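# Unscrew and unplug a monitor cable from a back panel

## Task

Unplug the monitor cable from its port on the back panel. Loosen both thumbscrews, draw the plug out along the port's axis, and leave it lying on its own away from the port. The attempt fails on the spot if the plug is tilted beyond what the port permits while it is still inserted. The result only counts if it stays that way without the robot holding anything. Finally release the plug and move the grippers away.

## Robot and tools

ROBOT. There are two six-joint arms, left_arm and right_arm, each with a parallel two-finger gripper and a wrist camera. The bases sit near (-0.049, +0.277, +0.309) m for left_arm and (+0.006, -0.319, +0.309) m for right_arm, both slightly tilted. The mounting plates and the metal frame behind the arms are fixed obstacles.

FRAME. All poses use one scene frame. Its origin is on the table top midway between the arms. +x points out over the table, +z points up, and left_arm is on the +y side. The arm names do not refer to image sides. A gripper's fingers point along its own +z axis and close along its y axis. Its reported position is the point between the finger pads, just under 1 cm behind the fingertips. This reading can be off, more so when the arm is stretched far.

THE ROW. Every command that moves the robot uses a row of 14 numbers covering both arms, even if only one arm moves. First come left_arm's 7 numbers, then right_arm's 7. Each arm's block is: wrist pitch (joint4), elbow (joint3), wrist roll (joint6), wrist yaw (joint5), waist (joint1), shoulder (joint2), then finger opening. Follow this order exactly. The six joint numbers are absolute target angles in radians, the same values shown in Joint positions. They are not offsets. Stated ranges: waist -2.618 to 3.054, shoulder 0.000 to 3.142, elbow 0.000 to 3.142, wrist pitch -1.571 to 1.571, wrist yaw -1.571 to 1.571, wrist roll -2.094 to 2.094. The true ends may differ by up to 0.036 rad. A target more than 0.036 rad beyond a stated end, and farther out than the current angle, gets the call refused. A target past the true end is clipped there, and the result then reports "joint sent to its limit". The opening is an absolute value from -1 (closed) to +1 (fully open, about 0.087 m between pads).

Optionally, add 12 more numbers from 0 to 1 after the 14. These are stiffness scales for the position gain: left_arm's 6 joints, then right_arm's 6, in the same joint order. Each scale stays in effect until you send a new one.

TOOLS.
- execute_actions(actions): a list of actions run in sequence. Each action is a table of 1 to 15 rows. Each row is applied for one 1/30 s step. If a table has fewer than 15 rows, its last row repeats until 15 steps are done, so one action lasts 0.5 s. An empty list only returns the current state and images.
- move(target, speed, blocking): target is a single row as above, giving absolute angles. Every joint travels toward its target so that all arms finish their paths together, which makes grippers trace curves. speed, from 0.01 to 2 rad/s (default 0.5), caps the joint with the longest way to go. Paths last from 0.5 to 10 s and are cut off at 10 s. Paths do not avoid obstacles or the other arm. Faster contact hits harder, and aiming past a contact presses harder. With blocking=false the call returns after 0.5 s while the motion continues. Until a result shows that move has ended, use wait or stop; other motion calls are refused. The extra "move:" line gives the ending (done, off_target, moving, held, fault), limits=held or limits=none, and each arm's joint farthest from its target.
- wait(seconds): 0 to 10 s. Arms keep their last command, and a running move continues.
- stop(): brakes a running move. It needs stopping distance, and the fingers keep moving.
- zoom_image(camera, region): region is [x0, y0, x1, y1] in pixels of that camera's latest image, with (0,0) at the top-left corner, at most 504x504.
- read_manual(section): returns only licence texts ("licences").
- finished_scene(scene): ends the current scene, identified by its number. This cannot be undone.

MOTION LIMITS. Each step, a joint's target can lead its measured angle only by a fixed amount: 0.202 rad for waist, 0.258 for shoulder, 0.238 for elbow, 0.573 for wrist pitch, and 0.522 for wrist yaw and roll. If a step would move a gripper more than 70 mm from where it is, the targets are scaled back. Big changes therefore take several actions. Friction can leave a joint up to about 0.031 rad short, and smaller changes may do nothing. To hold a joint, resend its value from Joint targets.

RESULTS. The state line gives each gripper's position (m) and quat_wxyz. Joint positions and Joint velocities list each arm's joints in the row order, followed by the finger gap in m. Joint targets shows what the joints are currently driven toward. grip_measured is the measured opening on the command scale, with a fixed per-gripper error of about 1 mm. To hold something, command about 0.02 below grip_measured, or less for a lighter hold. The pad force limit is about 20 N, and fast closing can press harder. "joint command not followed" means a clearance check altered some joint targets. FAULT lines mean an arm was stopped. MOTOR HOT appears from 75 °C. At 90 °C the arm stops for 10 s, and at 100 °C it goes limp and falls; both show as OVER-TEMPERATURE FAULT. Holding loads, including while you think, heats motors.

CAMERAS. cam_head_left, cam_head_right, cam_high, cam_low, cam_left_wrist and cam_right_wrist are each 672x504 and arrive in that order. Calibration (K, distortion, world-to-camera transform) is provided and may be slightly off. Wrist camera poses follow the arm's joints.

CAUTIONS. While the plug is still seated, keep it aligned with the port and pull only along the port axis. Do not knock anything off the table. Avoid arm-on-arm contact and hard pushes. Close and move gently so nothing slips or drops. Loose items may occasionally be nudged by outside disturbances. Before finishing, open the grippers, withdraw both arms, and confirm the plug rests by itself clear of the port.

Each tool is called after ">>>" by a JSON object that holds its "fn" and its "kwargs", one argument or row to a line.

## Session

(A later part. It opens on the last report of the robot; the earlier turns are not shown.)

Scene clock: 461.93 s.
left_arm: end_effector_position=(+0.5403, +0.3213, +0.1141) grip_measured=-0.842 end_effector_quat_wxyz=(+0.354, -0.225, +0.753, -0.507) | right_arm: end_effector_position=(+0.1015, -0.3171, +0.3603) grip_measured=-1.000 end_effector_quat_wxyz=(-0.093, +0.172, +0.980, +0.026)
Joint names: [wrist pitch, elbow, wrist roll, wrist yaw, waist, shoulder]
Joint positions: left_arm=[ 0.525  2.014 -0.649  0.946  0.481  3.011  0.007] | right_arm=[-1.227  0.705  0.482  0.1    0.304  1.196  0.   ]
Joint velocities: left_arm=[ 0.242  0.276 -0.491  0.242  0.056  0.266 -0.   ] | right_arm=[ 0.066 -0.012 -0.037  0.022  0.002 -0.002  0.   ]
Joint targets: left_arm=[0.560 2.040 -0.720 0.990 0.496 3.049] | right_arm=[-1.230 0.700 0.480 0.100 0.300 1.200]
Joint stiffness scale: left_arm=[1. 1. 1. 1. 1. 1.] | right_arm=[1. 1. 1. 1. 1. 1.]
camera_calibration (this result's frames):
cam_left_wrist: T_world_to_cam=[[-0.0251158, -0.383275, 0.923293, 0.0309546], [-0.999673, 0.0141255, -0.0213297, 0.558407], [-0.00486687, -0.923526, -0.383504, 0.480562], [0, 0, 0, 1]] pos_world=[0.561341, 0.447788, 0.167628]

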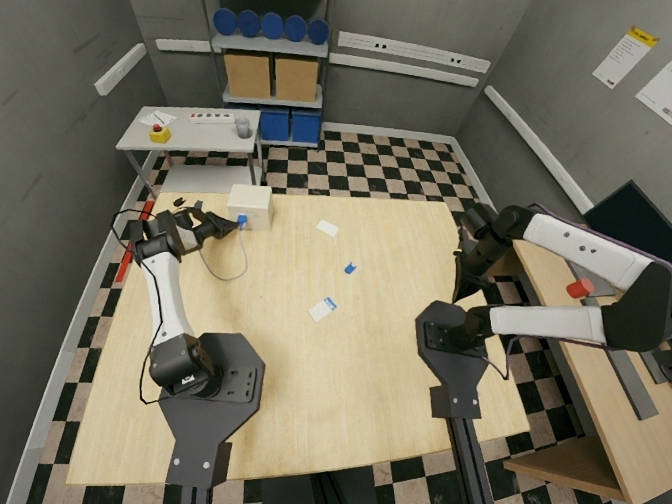

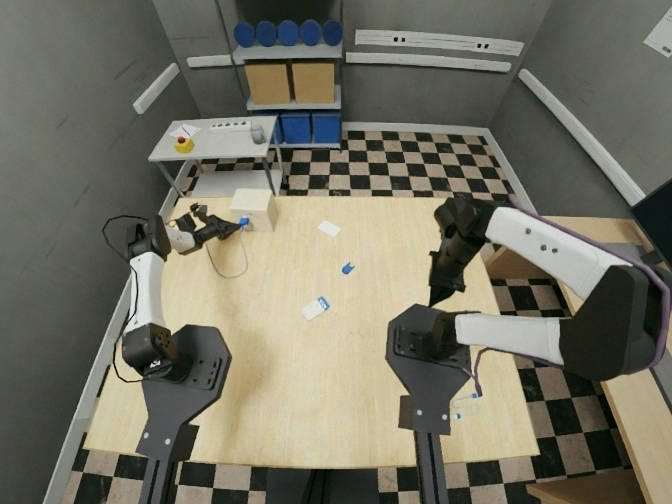

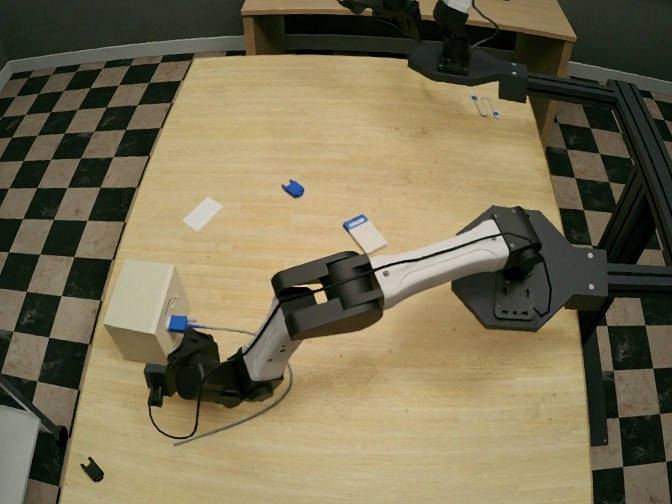

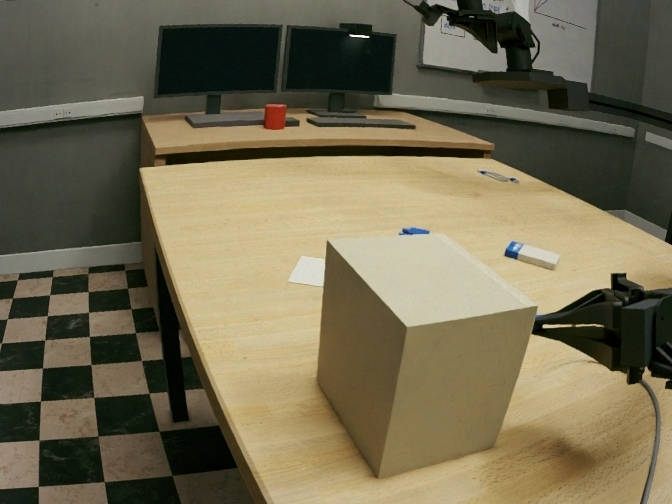

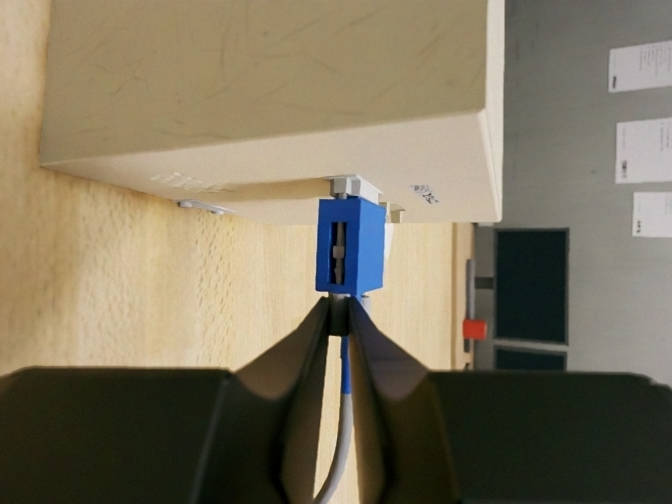

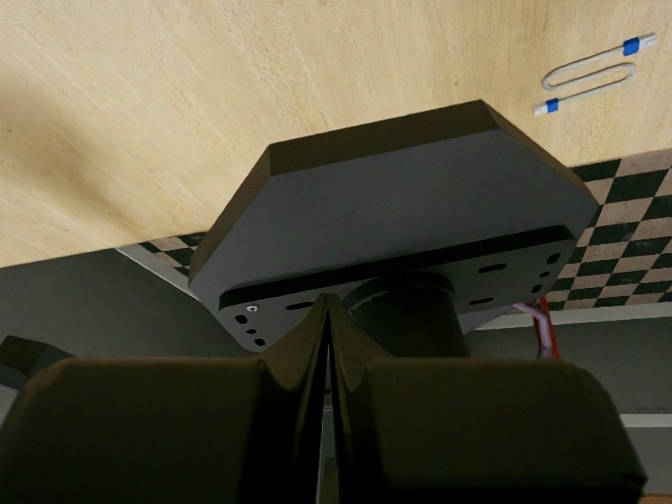

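>>> {"fn": "zoom_image", "kwargs": {
  "camera": "cam_left_wrist",
  "region": [315,170,375,215]
}}

>>> {"fn": "execute_actions", "kwargs": {
  "actions": [
    [[0.536,2.006,-0.696,0.963,0.483,3.028,-0.72,-1.23,0.7,0.48,0.1,0.3,1.2,-1],[0.536,2.006,-0.696,0.963,0.483,3.028,-0.72,-1.23,0.7,0.48,0.1,0.3,1.2,-1],[0.507,2.006,-0.68,0.963,0.483,3.028,-0.72,-1.23,0.7,0.48,0.1,0.3,1.2,-1],[0.478,1.998,-0.635,0.941,0.481,3.018,-0.72,-1.23,0.7,0.48,0.1,0.3,1.2,-1],[0.449,1.99,-0.588,0.919,0.478,3.008,-0.72,-1.23,0.7,0.48,0.1,0.3,1.2,-1],[0.421,1.981,-0.541,0.898,0.474,2.995,-0.72,-1.23,0.7,0.48,0.1,0.3,1.2,-1],[0.398,1.97,-0.495,0.876,0.47,2.98,-0.72,-1.23,0.7,0.48,0.1,0.3,1.2,-1],[0.381,1.959,-0.453,0.851,0.464,2.962,-0.72,-1.23,0.7,0.48,0.1,0.3,1.2,-1],[0.36,1.945,-0.415,0.822,0.46,2.946,-0.72,-1.23,0.7,0.48,0.1,0.3,1.2,-1],[0.339,1.93,-0.377,0.793,0.454,2.929,-0.72,-1.23,0.7,0.48,0.1,0.3,1.2,-1],[0.32,1.916,-0.34,0.764,0.448,2.912,-0.72,-1.23,0.7,0.48,0.1,0.3,1.2,-1],[0.307,1.902,-0.303,0.735,0.442,2.895,-0.72,-1.23,0.7,0.48,0.1,0.3,1.2,-1],[0.295,1.887,-0.273,0.702,0.435,2.877,-0.72,-1.23,0.7,0.48,0.1,0.3,1.2,-1],[0.283,1.872,-0.243,0.669,0.428,2.858,-0.72,-1.23,0.7,0.48,0.1,0.3,1.2,-1],[0.272,1.857,-0.213,0.636,0.421,2.841,-0.72,-1.23,0.7,0.48,0.1,0.3,1.2,-1]],
    [[0.263,1.844,-0.182,0.603,0.412,2.826,-0.73,-1.23,0.7,0.48,0.1,0.3,1.2,-1],[0.257,1.831,-0.153,0.568,0.403,2.81,-0.73,-1.23,0.7,0.48,0.1,0.3,1.2,-1],[0.25,1.817,-0.125,0.533,0.394,2.795,-0.74,-1.23,0.7,0.48,0.1,0.3,1.2,-1],[0.243,1.803,-0.097,0.498,0.386,2.779,-0.75,-1.23,0.7,0.48,0.1,0.3,1.2,-1],[0.237,1.79,-0.069,0.462,0.377,2.767,-0.75,-1.23,0.7,0.48,0.1,0.3,1.2,-1],[0.234,1.777,-0.041,0.427,0.368,2.755,-0.76,-1.23,0.7,0.48,0.1,0.3,1.2,-1],[0.232,1.764,-0.013,0.387,0.358,2.744,-0.77,-1.23,0.7,0.48,0.1,0.3,1.2,-1],[0.232,1.754,0.015,0.348,0.347,2.733,-0.78,-1.23,0.7,0.48,0.1,0.3,1.2,-1],[0.232,1.745,0.043,0.308,0.336,2.723,-0.79,-1.23,0.7,0.48,0.1,0.3,1.2,-1],[0.232,1.738,0.07,0.269,0.325,2.714,-0.79,-1.23,0.7,0.48,0.1,0.3,1.2,-1],[0.234,1.733,0.076,0.249,0.317,2.706,-0.79,-1.23,0.7,0.48,0.1,0.3,1.2,-1],[0.236,1.729,0.076,0.249,0.31,2.702,-0.79,-1.23,0.7,0.48,0.1,0.3,1.2,-1],[0.238,1.725,0.076,0.249,0.304,2.698,-0.79,-1.23,0.7,0.48,0.1,0.3,1.2,-1],[0.238,1.722,0.076,0.249,0.3,2.695,-0.79,-1.23,0.7,0.48,0.1,0.3,1.2,-1],[0.238,1.72,0.076,0.249,0.297,2.693,-0.79,-1.23,0.7,0.48,0.1,0.3,1.2,-1]],
    [[0.238,1.718,0.076,0.249,0.294,2.691,-0.79,-1.23,0.7,0.48,0.1,0.3,1.2,-1],[0.238,1.717,0.076,0.249,0.292,2.689,-0.79,-1.23,0.7,0.48,0.1,0.3,1.2,-1],[0.238,1.716,0.076,0.249,0.29,2.688,-0.79,-1.23,0.7,0.48,0.1,0.3,1.2,-1],[0.238,1.715,0.076,0.249,0.289,2.687,-0.79,-1.23,0.7,0.48,0.1,0.3,1.2,-1],[0.238,1.714,0.076,0.249,0.288,2.686,-0.79,-1.23,0.7,0.48,0.1,0.3,1.2,-1],[0.238,1.713,0.076,0.249,0.286,2.685,-0.79,-1.23,0.7,0.48,0.1,0.3,1.2,-1],[0.238,1.713,0.076,0.249,0.285,2.684,-0.79,-1.23,0.7,0.48,0.1,0.3,1.2,-1],[0.238,1.713,0.076,0.249,0.284,2.683,-0.79,-1.23,0.7,0.48,0.1,0.3,1.2,-1],[0.238,1.713,0.076,0.249,0.283,2.683,-0.79,-1.23,0.7,0.48,0.1,0.3,1.2,-1]],
    [[0.25,1.735,0.07,0.26,0.296,2.693,-0.83,-1.23,0.7,0.48,0.1,0.3,1.2,-1],[0.25,1.735,0.07,0.26,0.298,2.693,-0.86,-1.23,0.7,0.48,0.1,0.3,1.2,-1],[0.255,1.747,0.045,0.28,0.3,2.705,-1,-1.23,0.7,0.48,0.1,0.3,1.2,-1],[0.259,1.751,0.017,0.319,0.304,2.709,-1,-1.23,0.7,0.48,0.1,0.3,1.2,-1],[0.261,1.756,-0.011,0.358,0.311,2.713,-1,-1.23,0.7,0.48,0.1,0.3,1.2,-1],[0.264,1.761,-0.038,0.397,0.319,2.718,-1,-1.23,0.7,0.48,0.1,0.3,1.2,-1],[0.269,1.768,-0.066,0.436,0.328,2.724,-1,-1.23,0.7,0.48,0.1,0.3,1.2,-1],[0.277,1.775,-0.094,0.472,0.338,2.731,-1,-1.23,0.7,0.48,0.1,0.3,1.2,-1],[0.284,1.783,-0.123,0.507,0.349,2.738,-1,-1.23,0.7,0.48,0.1,0.3,1.2,-1],[0.292,1.791,-0.152,0.541,0.359,2.747,-1,-1.23,0.7,0.48,0.1,0.3,1.2,-1],[0.3,1.801,-0.181,0.576,0.369,2.757,-1,-1.23,0.7,0.48,0.1,0.3,1.2,-1],[0.311,1.811,-0.21,0.61,0.378,2.768,-1,-1.23,0.7,0.48,0.1,0.3,1.2,-1],[0.322,1.823,-0.24,0.643,0.388,2.78,-1,-1.23,0.7,0.48,0.1,0.3,1.2,-1],[0.333,1.834,-0.27,0.677,0.398,2.792,-1,-1.23,0.7,0.48,0.1,0.3,1.2,-1],[0.344,1.847,-0.3,0.71,0.407,2.806,-1,-1.23,0.7,0.48,0.1,0.3,1.2,-1]],
    [[0.359,1.86,-0.332,0.743,0.417,2.821,-1,-1.23,0.7,0.48,0.1,0.3,1.2,-1],[0.378,1.873,-0.367,0.774,0.426,2.837,-1,-1.23,0.7,0.48,0.1,0.3,1.2,-1],[0.397,1.887,-0.405,0.803,0.435,2.852,-1,-1.23,0.7,0.48,0.1,0.3,1.2,-1],[0.416,1.9,-0.442,0.832,0.444,2.868,-1,-1.23,0.7,0.48,0.1,0.3,1.2,-1],[0.435,1.915,-0.48,0.861,0.452,2.886,-1,-1.23,0.7,0.48,0.1,0.3,1.2,-1],[0.463,1.93,-0.52,0.89,0.459,2.904,-1,-1.23,0.7,0.48,0.1,0.3,1.2,-1],[0.491,1.945,-0.567,0.912,0.466,2.923,-1,-1.23,0.7,0.48,0.1,0.3,1.2,-1],[0.518,1.96,-0.613,0.934,0.473,2.941,-1,-1.23,0.7,0.48,0.1,0.3,1.2,-1],[0.546,1.976,-0.66,0.957,0.478,2.961,-1,-1.23,0.7,0.48,0.1,0.3,1.2,-1],[0.56,1.992,-0.705,0.979,0.482,2.982,-1,-1.23,0.7,0.48,0.1,0.3,1.2,-1],[0.56,2.005,-0.72,0.99,0.486,3.0,-1,-1.23,0.7,0.48,0.1,0.3,1.2,-1],[0.56,2.017,-0.72,0.99,0.49,3.016,-1,-1.23,0.7,0.48,0.1,0.3,1.2,-1],[0.56,2.027,-0.72,0.99,0.492,3.03,-1,-1.23,0.7,0.48,0.1,0.3,1.2,-1],[0.56,2.034,-0.72,0.99,0.494,3.04,-1,-1.23,0.7,0.48,0.1,0.3,1.2,-1],[0.56,2.04,-0.72,0.99,0.496,3.049,-1,-1.23,0.7,0.48,0.1,0.3,1.2,-1]]
  ]
}}

>>> {"fn": "zoom_image", "kwargs": {
  "camera": "cam_left_wrist",
  "region": [270,150,430,340]
}}

Region (315, 170, 375, 215) of cam_left_wrist's 672x504 image, scaled by 8.400, with more detail than that image has; it fills the top 378 rows of this view, and the rest is white.

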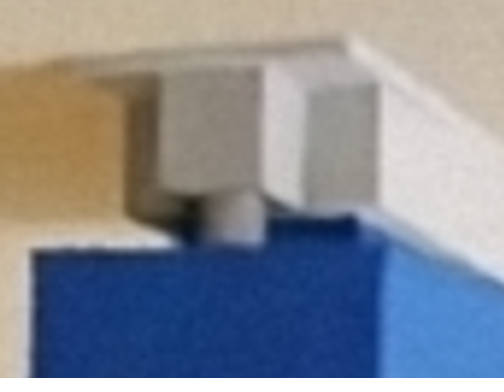

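Scene clock: 467.37 s.
left_arm: end_effector_position=(+0.5403, +0.3210, +0.1141) grip_measured=-0.842 end_effector_quat_wxyz=(+0.354, -0.224, +0.753, -0.507) | right_arm: end_effector_position=(+0.1015, -0.3171, +0.3603) grip_measured=-1.000 end_effector_quat_wxyz=(-0.093, +0.172, +0.980, +0.026)
Joint names: [wrist pitch, elbow, wrist roll, wrist yaw, waist, shoulder]
Joint positions: left_arm=[ 0.525  2.014 -0.649  0.946  0.481  3.011  0.007] | right_arm=[-1.227  0.705  0.482  0.1    0.304  1.196  0.   ]
Joint velocities: left_arm=[ 0.271  0.266 -0.564  0.271  0.037  0.261 -0.001] | right_arm=[-0.081  0.002 -0.022  0.022  0.007 -0.012  0.   ]
Joint targets: left_arm=[0.560 2.040 -0.720 0.990 0.496 3.049] | right_arm=[-1.230 0.700 0.480 0.100 0.300 1.200]
Joint stiffness scale: left_arm=[1. 1. 1. 1. 1. 1.] | right_arm=[1. 1. 1. 1. 1. 1.]
camera_calibration (this result's frames):
cam_left_wrist: T_world_to_cam=[[-0.024962, -0.383228, 0.923316, 0.0308032], [-0.999673, 0.0146876, -0.0209302, 0.558134], [-0.00554025, -0.923537, -0.383469, 0.480658], [0, 0, 0, 1]] pos_world=[0.561384, 0.447513, 0.167558]

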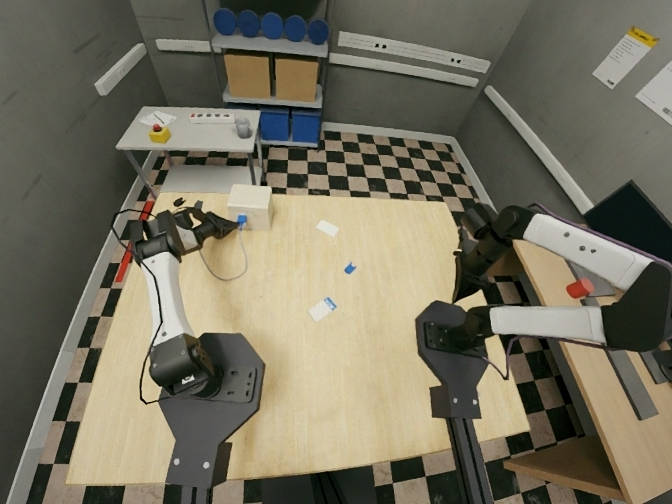

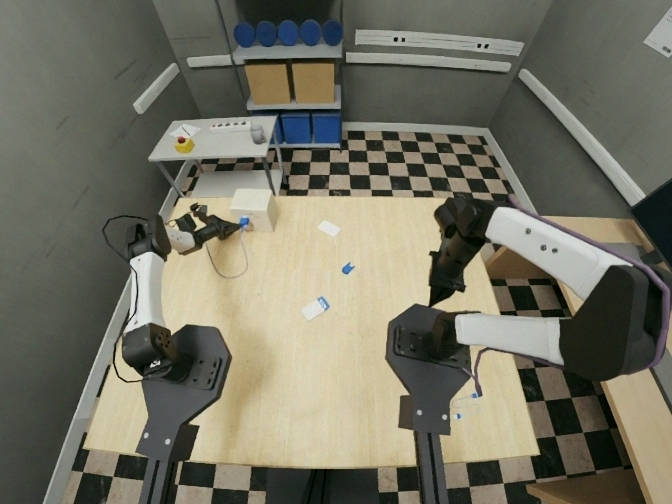

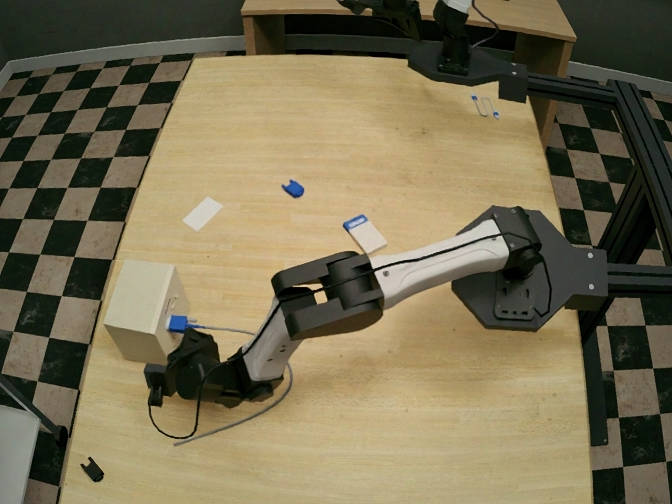

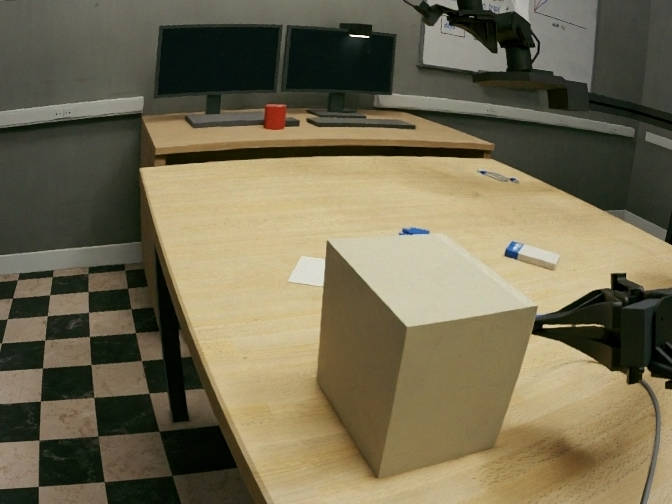

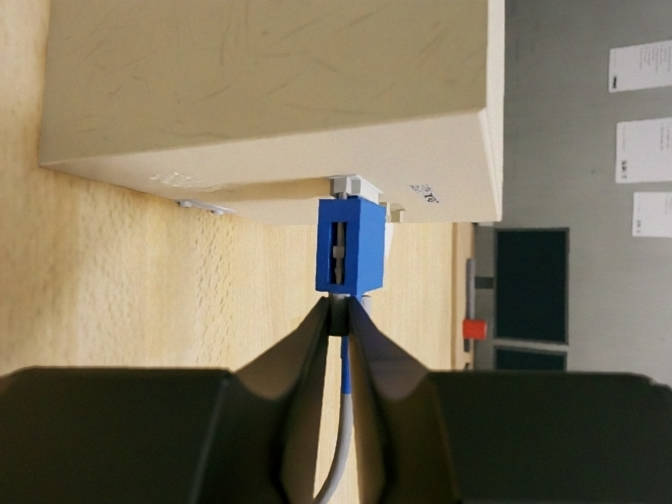

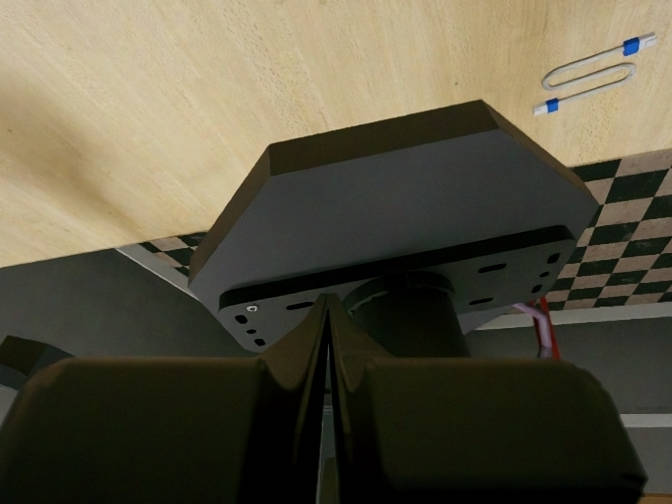

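Region (270, 150, 430, 340) of cam_left_wrist's 672x504 image, scaled by 2.653, with more detail than that image has; it fills the left 424 columns of this view, and the rest is white.

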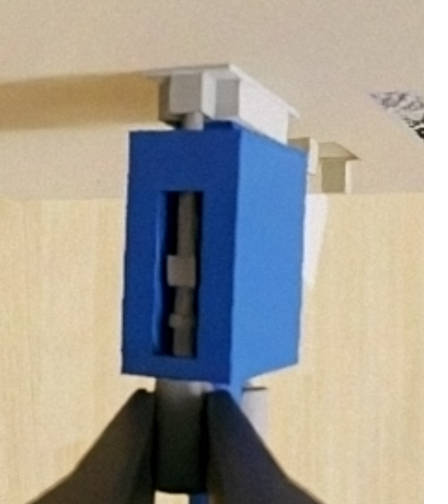

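>>> {"fn": "execute_actions", "kwargs": {
  "actions": [
    [[0.536,2.006,-0.696,0.963,0.483,3.028,-0.72,-1.23,0.7,0.48,0.1,0.3,1.2,-1],[0.536,2.006,-0.696,0.963,0.483,3.028,-0.72,-1.23,0.7,0.48,0.1,0.3,1.2,-1],[0.507,2.006,-0.68,0.963,0.483,3.028,-0.72,-1.23,0.7,0.48,0.1,0.3,1.2,-1],[0.478,1.998,-0.635,0.941,0.481,3.018,-0.72,-1.23,0.7,0.48,0.1,0.3,1.2,-1],[0.449,1.99,-0.588,0.919,0.478,3.008,-0.72,-1.23,0.7,0.48,0.1,0.3,1.2,-1],[0.421,1.981,-0.541,0.898,0.474,2.995,-0.72,-1.23,0.7,0.48,0.1,0.3,1.2,-1],[0.398,1.97,-0.495,0.876,0.47,2.98,-0.72,-1.23,0.7,0.48,0.1,0.3,1.2,-1],[0.381,1.959,-0.453,0.851,0.464,2.962,-0.72,-1.23,0.7,0.48,0.1,0.3,1.2,-1],[0.36,1.945,-0.415,0.822,0.46,2.946,-0.72,-1.23,0.7,0.48,0.1,0.3,1.2,-1],[0.339,1.93,-0.377,0.793,0.454,2.929,-0.72,-1.23,0.7,0.48,0.1,0.3,1.2,-1],[0.32,1.916,-0.34,0.764,0.448,2.912,-0.72,-1.23,0.7,0.48,0.1,0.3,1.2,-1],[0.307,1.902,-0.303,0.735,0.442,2.895,-0.72,-1.23,0.7,0.48,0.1,0.3,1.2,-1],[0.295,1.887,-0.273,0.702,0.435,2.877,-0.72,-1.23,0.7,0.48,0.1,0.3,1.2,-1],[0.283,1.872,-0.243,0.669,0.428,2.858,-0.72,-1.23,0.7,0.48,0.1,0.3,1.2,-1],[0.272,1.857,-0.213,0.636,0.421,2.841,-0.72,-1.23,0.7,0.48,0.1,0.3,1.2,-1]],
    [[0.263,1.844,-0.182,0.603,0.412,2.826,-0.73,-1.23,0.7,0.48,0.1,0.3,1.2,-1],[0.257,1.831,-0.153,0.568,0.403,2.81,-0.73,-1.23,0.7,0.48,0.1,0.3,1.2,-1],[0.25,1.817,-0.125,0.533,0.394,2.795,-0.74,-1.23,0.7,0.48,0.1,0.3,1.2,-1],[0.243,1.803,-0.097,0.498,0.386,2.779,-0.75,-1.23,0.7,0.48,0.1,0.3,1.2,-1],[0.237,1.79,-0.069,0.462,0.377,2.767,-0.75,-1.23,0.7,0.48,0.1,0.3,1.2,-1],[0.234,1.777,-0.041,0.427,0.368,2.755,-0.76,-1.23,0.7,0.48,0.1,0.3,1.2,-1],[0.232,1.764,-0.013,0.387,0.358,2.744,-0.77,-1.23,0.7,0.48,0.1,0.3,1.2,-1],[0.232,1.754,0.015,0.348,0.347,2.733,-0.78,-1.23,0.7,0.48,0.1,0.3,1.2,-1],[0.232,1.745,0.043,0.308,0.336,2.723,-0.79,-1.23,0.7,0.48,0.1,0.3,1.2,-1],[0.232,1.738,0.07,0.269,0.325,2.714,-0.79,-1.23,0.7,0.48,0.1,0.3,1.2,-1],[0.234,1.733,0.076,0.249,0.317,2.706,-0.79,-1.23,0.7,0.48,0.1,0.3,1.2,-1],[0.236,1.729,0.076,0.249,0.31,2.702,-0.79,-1.23,0.7,0.48,0.1,0.3,1.2,-1],[0.238,1.725,0.076,0.249,0.304,2.698,-0.79,-1.23,0.7,0.48,0.1,0.3,1.2,-1],[0.238,1.722,0.076,0.249,0.3,2.695,-0.79,-1.23,0.7,0.48,0.1,0.3,1.2,-1],[0.238,1.72,0.076,0.249,0.297,2.693,-0.79,-1.23,0.7,0.48,0.1,0.3,1.2,-1]],
    [[0.238,1.718,0.076,0.249,0.294,2.691,-0.79,-1.23,0.7,0.48,0.1,0.3,1.2,-1],[0.238,1.717,0.076,0.249,0.292,2.689,-0.79,-1.23,0.7,0.48,0.1,0.3,1.2,-1],[0.238,1.716,0.076,0.249,0.29,2.688,-0.79,-1.23,0.7,0.48,0.1,0.3,1.2,-1],[0.238,1.715,0.076,0.249,0.289,2.687,-0.79,-1.23,0.7,0.48,0.1,0.3,1.2,-1],[0.238,1.714,0.076,0.249,0.288,2.686,-0.79,-1.23,0.7,0.48,0.1,0.3,1.2,-1],[0.238,1.713,0.076,0.249,0.286,2.685,-0.79,-1.23,0.7,0.48,0.1,0.3,1.2,-1],[0.238,1.713,0.076,0.249,0.285,2.684,-0.79,-1.23,0.7,0.48,0.1,0.3,1.2,-1],[0.238,1.713,0.076,0.249,0.284,2.683,-0.79,-1.23,0.7,0.48,0.1,0.3,1.2,-1],[0.238,1.713,0.076,0.249,0.283,2.683,-0.79,-1.23,0.7,0.48,0.1,0.3,1.2,-1]],
    [[0.25,1.735,0.07,0.26,0.296,2.693,-0.83,-1.23,0.7,0.48,0.1,0.3,1.2,-1],[0.25,1.735,0.07,0.26,0.298,2.693,-0.86,-1.23,0.7,0.48,0.1,0.3,1.2,-1],[0.255,1.747,0.045,0.28,0.3,2.705,-1,-1.23,0.7,0.48,0.1,0.3,1.2,-1],[0.259,1.751,0.017,0.319,0.304,2.709,-1,-1.23,0.7,0.48,0.1,0.3,1.2,-1],[0.261,1.756,-0.011,0.358,0.311,2.713,-1,-1.23,0.7,0.48,0.1,0.3,1.2,-1],[0.264,1.761,-0.038,0.397,0.319,2.718,-1,-1.23,0.7,0.48,0.1,0.3,1.2,-1],[0.269,1.768,-0.066,0.436,0.328,2.724,-1,-1.23,0.7,0.48,0.1,0.3,1.2,-1],[0.277,1.775,-0.094,0.472,0.338,2.731,-1,-1.23,0.7,0.48,0.1,0.3,1.2,-1],[0.284,1.783,-0.123,0.507,0.349,2.738,-1,-1.23,0.7,0.48,0.1,0.3,1.2,-1],[0.292,1.791,-0.152,0.541,0.359,2.747,-1,-1.23,0.7,0.48,0.1,0.3,1.2,-1],[0.3,1.801,-0.181,0.576,0.369,2.757,-1,-1.23,0.7,0.48,0.1,0.3,1.2,-1],[0.311,1.811,-0.21,0.61,0.378,2.768,-1,-1.23,0.7,0.48,0.1,0.3,1.2,-1],[0.322,1.823,-0.24,0.643,0.388,2.78,-1,-1.23,0.7,0.48,0.1,0.3,1.2,-1],[0.333,1.834,-0.27,0.677,0.398,2.792,-1,-1.23,0.7,0.48,0.1,0.3,1.2,-1],[0.344,1.847,-0.3,0.71,0.407,2.806,-1,-1.23,0.7,0.48,0.1,0.3,1.2,-1]],
    [[0.359,1.86,-0.332,0.743,0.417,2.821,-1,-1.23,0.7,0.48,0.1,0.3,1.2,-1],[0.378,1.873,-0.367,0.774,0.426,2.837,-1,-1.23,0.7,0.48,0.1,0.3,1.2,-1],[0.397,1.887,-0.405,0.803,0.435,2.852,-1,-1.23,0.7,0.48,0.1,0.3,1.2,-1],[0.416,1.9,-0.442,0.832,0.444,2.868,-1,-1.23,0.7,0.48,0.1,0.3,1.2,-1],[0.435,1.915,-0.48,0.861,0.452,2.886,-1,-1.23,0.7,0.48,0.1,0.3,1.2,-1],[0.463,1.93,-0.52,0.89,0.459,2.904,-1,-1.23,0.7,0.48,0.1,0.3,1.2,-1],[0.491,1.945,-0.567,0.912,0.466,2.923,-1,-1.23,0.7,0.48,0.1,0.3,1.2,-1],[0.518,1.96,-0.613,0.934,0.473,2.941,-1,-1.23,0.7,0.48,0.1,0.3,1.2,-1],[0.546,1.976,-0.66,0.957,0.478,2.961,-1,-1.23,0.7,0.48,0.1,0.3,1.2,-1],[0.56,1.992,-0.705,0.979,0.482,2.982,-1,-1.23,0.7,0.48,0.1,0.3,1.2,-1],[0.56,2.005,-0.72,0.99,0.486,3.0,-1,-1.23,0.7,0.48,0.1,0.3,1.2,-1],[0.56,2.017,-0.72,0.99,0.49,3.016,-1,-1.23,0.7,0.48,0.1,0.3,1.2,-1],[0.56,2.027,-0.72,0.99,0.492,3.03,-1,-1.23,0.7,0.48,0.1,0.3,1.2,-1],[0.56,2.034,-0.72,0.99,0.494,3.04,-1,-1.23,0.7,0.48,0.1,0.3,1.2,-1],[0.56,2.04,-0.72,0.99,0.496,3.049,-1,-1.23,0.7,0.48,0.1,0.3,1.2,-1]]
  ]
}}

>>> {"fn": "zoom_image", "kwargs": {
  "camera": "cam_left_wrist",
  "region": [270,150,430,340]
}}

Scene clock: 473.43 s.
left_arm: end_effector_position=(+0.5395, +0.3205, +0.1135) grip_measured=-0.842 end_effector_quat_wxyz=(+0.352, -0.225, +0.753, -0.508) | right_arm: end_effector_position=(+0.1015, -0.3171, +0.3603) grip_measured=-1.000 end_effector_quat_wxyz=(-0.093, +0.172, +0.980, +0.026)
Joint names: [wrist pitch, elbow, wrist roll, wrist yaw, waist, shoulder]
Joint positions: left_arm=[ 0.523  2.013 -0.649  0.948  0.481  3.012  0.007] | right_arm=[-1.227  0.705  0.482  0.1    0.304  1.196  0.   ]
Joint velocities: left_arm=[ 0.212  0.247 -0.491  0.256  0.061  0.261  0.   ] | right_arm=[-0.007  0.002  0.022 -0.051 -0.012  0.012  0.   ]
Joint targets: left_arm=[0.560 2.040 -0.720 0.990 0.496 3.049] | right_arm=[-1.230 0.700 0.480 0.100 0.300 1.200]
Joint stiffness scale: left_arm=[1. 1. 1. 1. 1. 1.] | right_arm=[1. 1. 1. 1. 1. 1.]
camera_calibration (this result's frames):
cam_left_wrist: T_world_to_cam=[[-0.0234346, -0.380958, 0.924295, 0.0294052], [-0.999692, 0.016474, -0.0185563, 0.556542], [-0.00815766, -0.924445, -0.381227, 0.481368], [0, 0, 0, 1]] pos_world=[0.560986, 0.447033, 0.166659]

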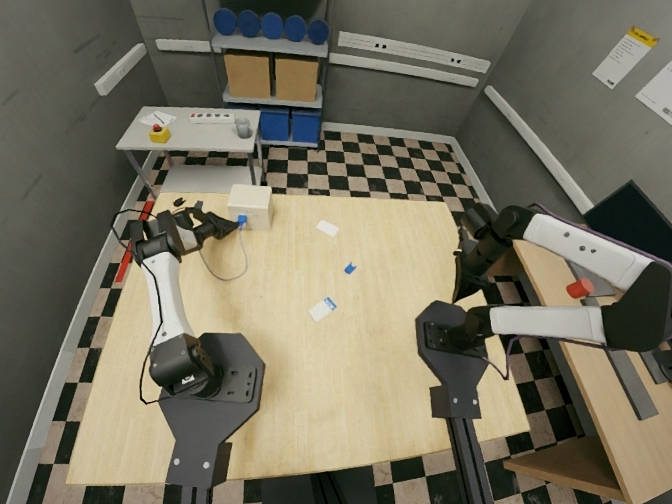

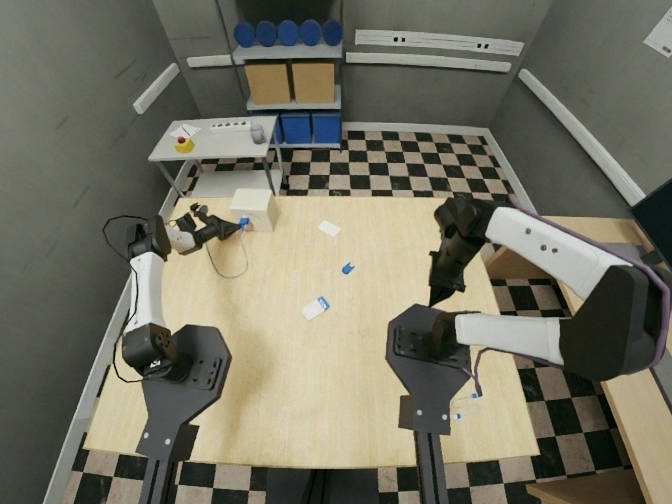

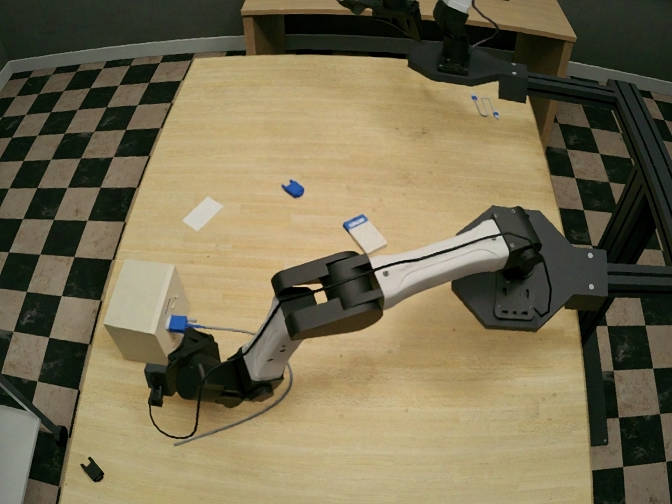

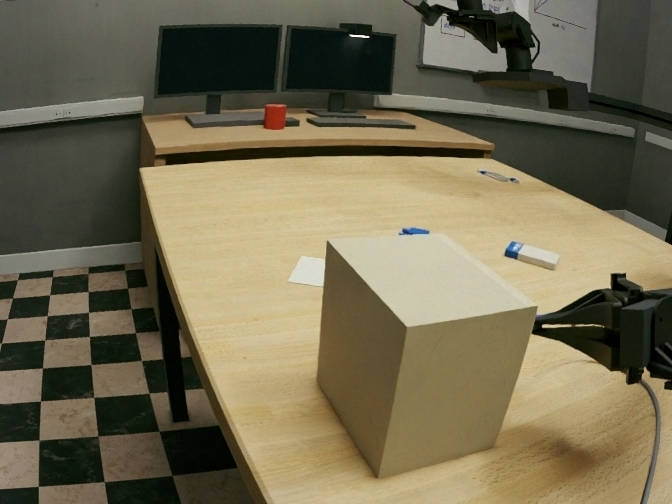

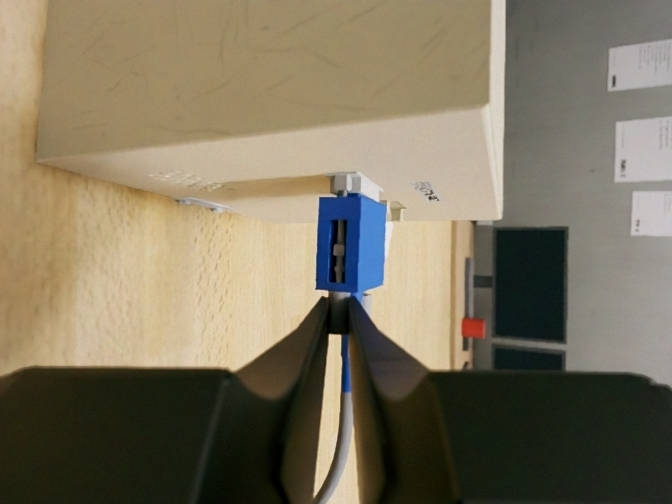

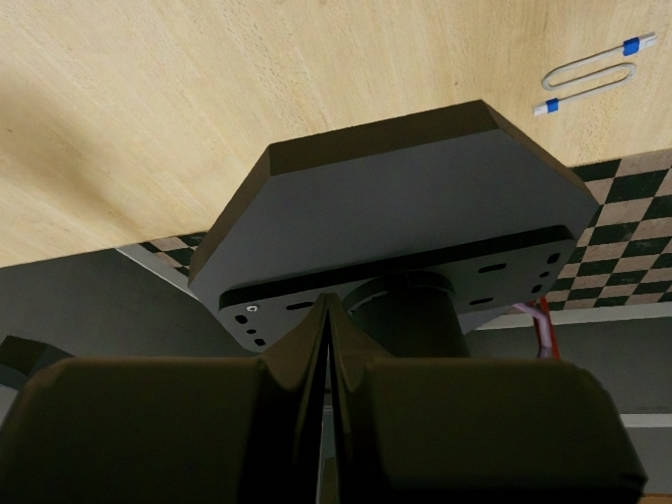

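Region (270, 150, 430, 340) of cam_left_wrist's 672x504 image, scaled by 2.653, with more detail than that image has; it fills the left 424 columns of this view, and the rest is white.

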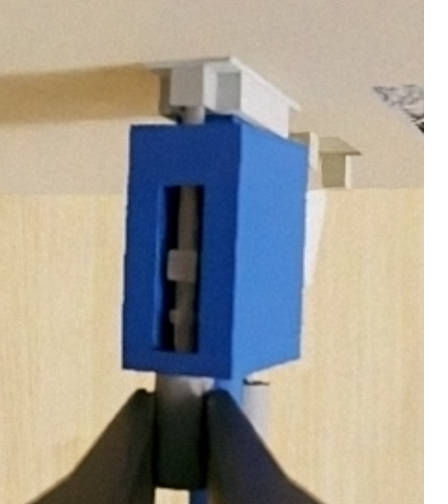

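>>> {"fn": "execute_actions", "kwargs": {
  "actions": [
    [[0.536,2.006,-0.696,0.963,0.483,3.028,-0.72,-1.23,0.7,0.48,0.1,0.3,1.2,-1],[0.536,2.006,-0.696,0.963,0.483,3.028,-0.72,-1.23,0.7,0.48,0.1,0.3,1.2,-1],[0.507,2.006,-0.68,0.963,0.483,3.028,-0.72,-1.23,0.7,0.48,0.1,0.3,1.2,-1],[0.478,1.998,-0.635,0.941,0.481,3.018,-0.72,-1.23,0.7,0.48,0.1,0.3,1.2,-1],[0.449,1.99,-0.588,0.919,0.478,3.008,-0.72,-1.23,0.7,0.48,0.1,0.3,1.2,-1],[0.421,1.981,-0.541,0.898,0.474,2.995,-0.72,-1.23,0.7,0.48,0.1,0.3,1.2,-1],[0.398,1.97,-0.495,0.876,0.47,2.98,-0.72,-1.23,0.7,0.48,0.1,0.3,1.2,-1],[0.381,1.959,-0.453,0.851,0.464,2.962,-0.72,-1.23,0.7,0.48,0.1,0.3,1.2,-1],[0.36,1.945,-0.415,0.822,0.46,2.946,-0.72,-1.23,0.7,0.48,0.1,0.3,1.2,-1],[0.339,1.93,-0.377,0.793,0.454,2.929,-0.72,-1.23,0.7,0.48,0.1,0.3,1.2,-1],[0.32,1.916,-0.34,0.764,0.448,2.912,-0.72,-1.23,0.7,0.48,0.1,0.3,1.2,-1],[0.307,1.902,-0.303,0.735,0.442,2.895,-0.72,-1.23,0.7,0.48,0.1,0.3,1.2,-1],[0.295,1.887,-0.273,0.702,0.435,2.877,-0.72,-1.23,0.7,0.48,0.1,0.3,1.2,-1],[0.283,1.872,-0.243,0.669,0.428,2.858,-0.72,-1.23,0.7,0.48,0.1,0.3,1.2,-1],[0.272,1.857,-0.213,0.636,0.421,2.841,-0.72,-1.23,0.7,0.48,0.1,0.3,1.2,-1]],
    [[0.263,1.844,-0.182,0.603,0.412,2.826,-0.73,-1.23,0.7,0.48,0.1,0.3,1.2,-1],[0.257,1.831,-0.153,0.568,0.403,2.81,-0.73,-1.23,0.7,0.48,0.1,0.3,1.2,-1],[0.25,1.817,-0.125,0.533,0.394,2.795,-0.74,-1.23,0.7,0.48,0.1,0.3,1.2,-1],[0.243,1.803,-0.097,0.498,0.386,2.779,-0.75,-1.23,0.7,0.48,0.1,0.3,1.2,-1],[0.237,1.79,-0.069,0.462,0.377,2.767,-0.75,-1.23,0.7,0.48,0.1,0.3,1.2,-1],[0.234,1.777,-0.041,0.427,0.368,2.755,-0.76,-1.23,0.7,0.48,0.1,0.3,1.2,-1],[0.232,1.764,-0.013,0.387,0.358,2.744,-0.77,-1.23,0.7,0.48,0.1,0.3,1.2,-1],[0.232,1.754,0.015,0.348,0.347,2.733,-0.78,-1.23,0.7,0.48,0.1,0.3,1.2,-1],[0.232,1.745,0.043,0.308,0.336,2.723,-0.79,-1.23,0.7,0.48,0.1,0.3,1.2,-1],[0.232,1.738,0.07,0.269,0.325,2.714,-0.79,-1.23,0.7,0.48,0.1,0.3,1.2,-1],[0.234,1.733,0.076,0.249,0.317,2.706,-0.79,-1.23,0.7,0.48,0.1,0.3,1.2,-1],[0.236,1.729,0.076,0.249,0.31,2.702,-0.79,-1.23,0.7,0.48,0.1,0.3,1.2,-1],[0.238,1.725,0.076,0.249,0.304,2.698,-0.79,-1.23,0.7,0.48,0.1,0.3,1.2,-1],[0.238,1.722,0.076,0.249,0.3,2.695,-0.79,-1.23,0.7,0.48,0.1,0.3,1.2,-1],[0.238,1.72,0.076,0.249,0.297,2.693,-0.79,-1.23,0.7,0.48,0.1,0.3,1.2,-1]],
    [[0.238,1.718,0.076,0.249,0.294,2.691,-0.79,-1.23,0.7,0.48,0.1,0.3,1.2,-1],[0.238,1.717,0.076,0.249,0.292,2.689,-0.79,-1.23,0.7,0.48,0.1,0.3,1.2,-1],[0.238,1.716,0.076,0.249,0.29,2.688,-0.79,-1.23,0.7,0.48,0.1,0.3,1.2,-1],[0.238,1.715,0.076,0.249,0.289,2.687,-0.79,-1.23,0.7,0.48,0.1,0.3,1.2,-1],[0.238,1.714,0.076,0.249,0.288,2.686,-0.79,-1.23,0.7,0.48,0.1,0.3,1.2,-1],[0.238,1.713,0.076,0.249,0.286,2.685,-0.79,-1.23,0.7,0.48,0.1,0.3,1.2,-1],[0.238,1.713,0.076,0.249,0.285,2.684,-0.79,-1.23,0.7,0.48,0.1,0.3,1.2,-1],[0.238,1.713,0.076,0.249,0.284,2.683,-0.79,-1.23,0.7,0.48,0.1,0.3,1.2,-1],[0.238,1.713,0.076,0.249,0.283,2.683,-0.79,-1.23,0.7,0.48,0.1,0.3,1.2,-1]],
    [[0.25,1.735,0.07,0.26,0.296,2.693,-0.83,-1.23,0.7,0.48,0.1,0.3,1.2,-1],[0.25,1.735,0.07,0.26,0.298,2.693,-0.86,-1.23,0.7,0.48,0.1,0.3,1.2,-1],[0.255,1.747,0.045,0.28,0.3,2.705,-1,-1.23,0.7,0.48,0.1,0.3,1.2,-1],[0.259,1.751,0.017,0.319,0.304,2.709,-1,-1.23,0.7,0.48,0.1,0.3,1.2,-1],[0.261,1.756,-0.011,0.358,0.311,2.713,-1,-1.23,0.7,0.48,0.1,0.3,1.2,-1],[0.264,1.761,-0.038,0.397,0.319,2.718,-1,-1.23,0.7,0.48,0.1,0.3,1.2,-1],[0.269,1.768,-0.066,0.436,0.328,2.724,-1,-1.23,0.7,0.48,0.1,0.3,1.2,-1],[0.277,1.775,-0.094,0.472,0.338,2.731,-1,-1.23,0.7,0.48,0.1,0.3,1.2,-1],[0.284,1.783,-0.123,0.507,0.349,2.738,-1,-1.23,0.7,0.48,0.1,0.3,1.2,-1],[0.292,1.791,-0.152,0.541,0.359,2.747,-1,-1.23,0.7,0.48,0.1,0.3,1.2,-1],[0.3,1.801,-0.181,0.576,0.369,2.757,-1,-1.23,0.7,0.48,0.1,0.3,1.2,-1],[0.311,1.811,-0.21,0.61,0.378,2.768,-1,-1.23,0.7,0.48,0.1,0.3,1.2,-1],[0.322,1.823,-0.24,0.643,0.388,2.78,-1,-1.23,0.7,0.48,0.1,0.3,1.2,-1],[0.333,1.834,-0.27,0.677,0.398,2.792,-1,-1.23,0.7,0.48,0.1,0.3,1.2,-1],[0.344,1.847,-0.3,0.71,0.407,2.806,-1,-1.23,0.7,0.48,0.1,0.3,1.2,-1]],
    [[0.359,1.86,-0.332,0.743,0.417,2.821,-1,-1.23,0.7,0.48,0.1,0.3,1.2,-1],[0.378,1.873,-0.367,0.774,0.426,2.837,-1,-1.23,0.7,0.48,0.1,0.3,1.2,-1],[0.397,1.887,-0.405,0.803,0.435,2.852,-1,-1.23,0.7,0.48,0.1,0.3,1.2,-1],[0.416,1.9,-0.442,0.832,0.444,2.868,-1,-1.23,0.7,0.48,0.1,0.3,1.2,-1],[0.435,1.915,-0.48,0.861,0.452,2.886,-1,-1.23,0.7,0.48,0.1,0.3,1.2,-1],[0.463,1.93,-0.52,0.89,0.459,2.904,-1,-1.23,0.7,0.48,0.1,0.3,1.2,-1],[0.491,1.945,-0.567,0.912,0.466,2.923,-1,-1.23,0.7,0.48,0.1,0.3,1.2,-1],[0.518,1.96,-0.613,0.934,0.473,2.941,-1,-1.23,0.7,0.48,0.1,0.3,1.2,-1],[0.546,1.976,-0.66,0.957,0.478,2.961,-1,-1.23,0.7,0.48,0.1,0.3,1.2,-1],[0.56,1.992,-0.705,0.979,0.482,2.982,-1,-1.23,0.7,0.48,0.1,0.3,1.2,-1],[0.56,2.005,-0.72,0.99,0.486,3.0,-1,-1.23,0.7,0.48,0.1,0.3,1.2,-1],[0.56,2.017,-0.72,0.99,0.49,3.016,-1,-1.23,0.7,0.48,0.1,0.3,1.2,-1],[0.56,2.027,-0.72,0.99,0.492,3.03,-1,-1.23,0.7,0.48,0.1,0.3,1.2,-1],[0.56,2.034,-0.72,0.99,0.494,3.04,-1,-1.23,0.7,0.48,0.1,0.3,1.2,-1],[0.56,2.04,-0.72,0.99,0.496,3.049,-1,-1.23,0.7,0.48,0.1,0.3,1.2,-1]]
  ]
}}

>>> {"fn": "zoom_image", "kwargs": {
  "camera": "cam_left_wrist",
  "region": [270,150,430,340]
}}

>>> {"fn": "zoom_image", "kwargs": {
  "camera": "cam_left_wrist",
  "region": [315,170,375,215]
}}

Scene clock: 479.10 s.
left_arm: end_effector_position=(+0.5380, +0.3195, +0.1127) grip_measured=-0.841 end_effector_quat_wxyz=(+0.350, -0.224, +0.753, -0.510) | right_arm: end_effector_position=(+0.1015, -0.3171, +0.3603) grip_measured=-1.000 end_effector_quat_wxyz=(-0.093, +0.172, +0.980, +0.026)
Joint names: [wrist pitch, elbow, wrist roll, wrist yaw, waist, shoulder]
Joint positions: left_arm=[ 0.52   2.012 -0.647  0.954  0.481  3.013  0.007] | right_arm=[-1.227  0.705  0.482  0.1    0.304  1.196  0.   ]
Joint velocities: left_arm=[ 0.271  0.261 -0.432  0.359  0.051  0.271  0.001] | right_arm=[-0.007 -0.007 -0.081  0.007 -0.017 -0.002  0.   ]
Joint targets: left_arm=[0.560 2.040 -0.720 0.990 0.496 3.049] | right_arm=[-1.230 0.700 0.480 0.100 0.300 1.200]
Joint stiffness scale: left_arm=[1. 1. 1. 1. 1. 1.] | right_arm=[1. 1. 1. 1. 1. 1.]
camera_calibration (this result's frames):
cam_left_wrist: T_world_to_cam=[[-0.0231237, -0.377692, 0.925643, 0.0283969], [-0.999638, 0.0214959, -0.0162011, 0.553131], [-0.0137785, -0.925682, -0.378052, 0.483251], [0, 0, 0, 1]] pos_world=[0.560245, 0.446172, 0.16537]

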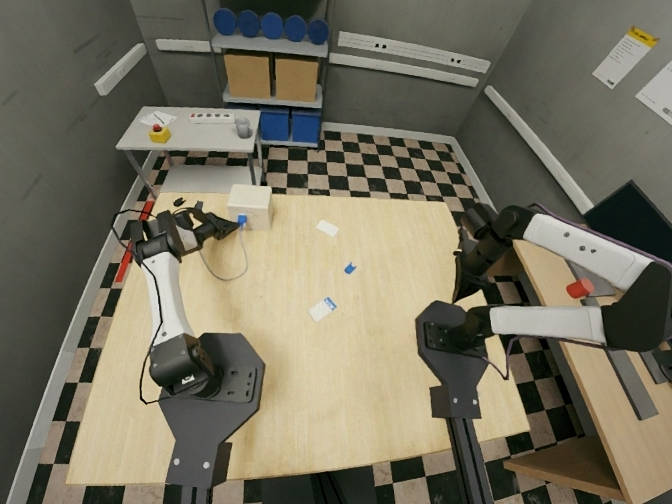

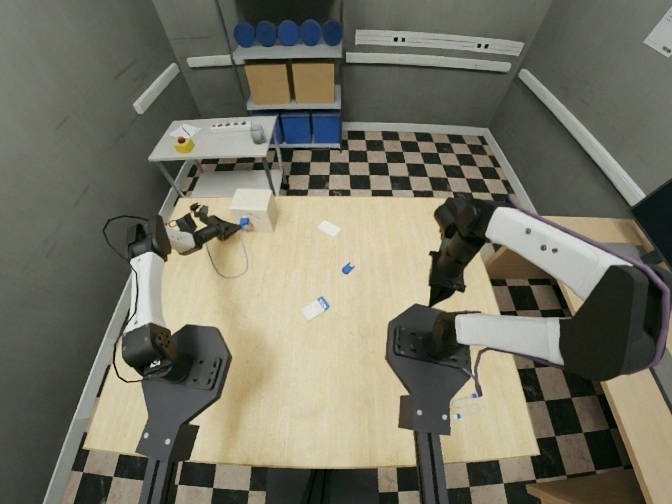

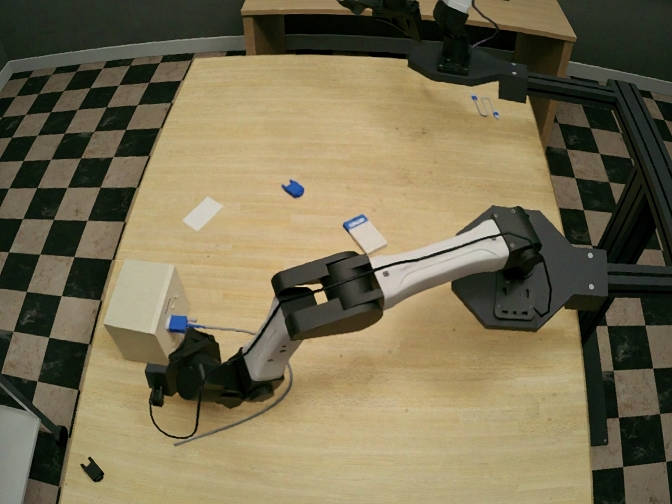

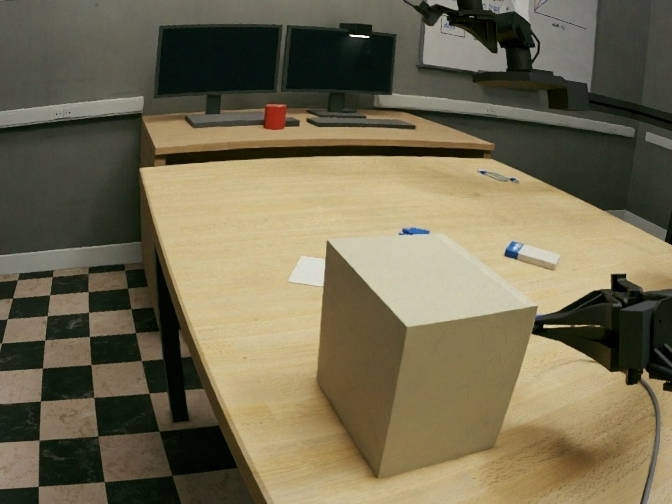

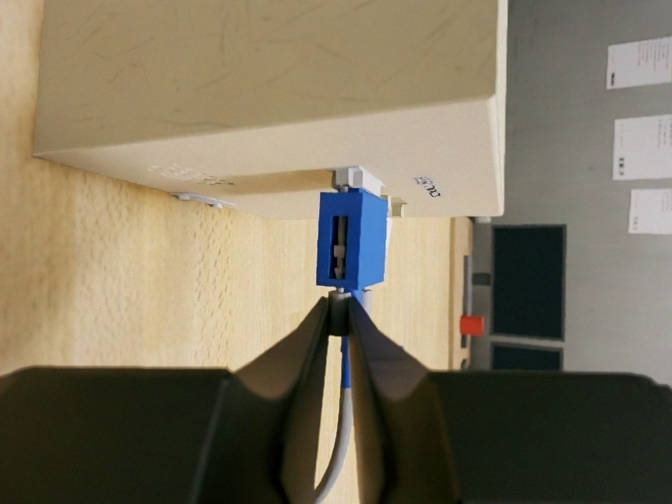

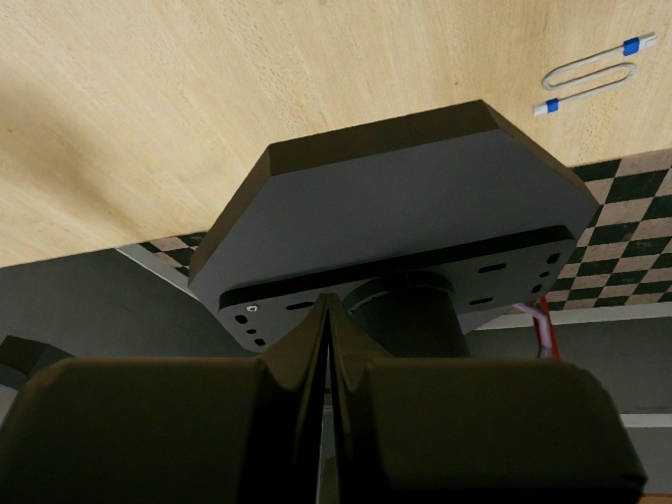

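Region (270, 150, 430, 340) of cam_left_wrist's 672x504 image, scaled by 2.653, with more detail than that image has; it fills the left 424 columns of this view, and the rest is white.

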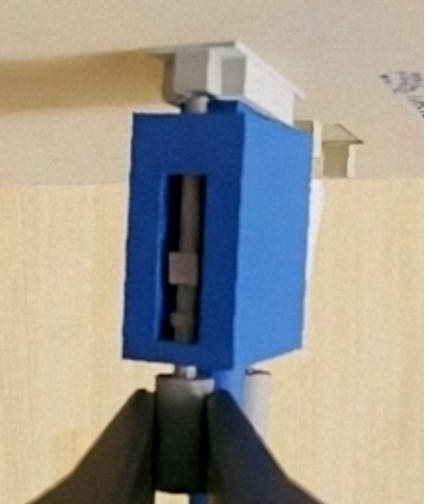

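Region (315, 170, 375, 215) of cam_left_wrist's 672x504 image, scaled by 8.400, with more detail than that image has; it fills the top 378 rows of this view, and the rest is white.

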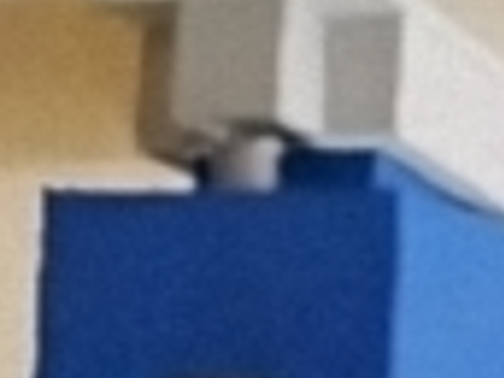

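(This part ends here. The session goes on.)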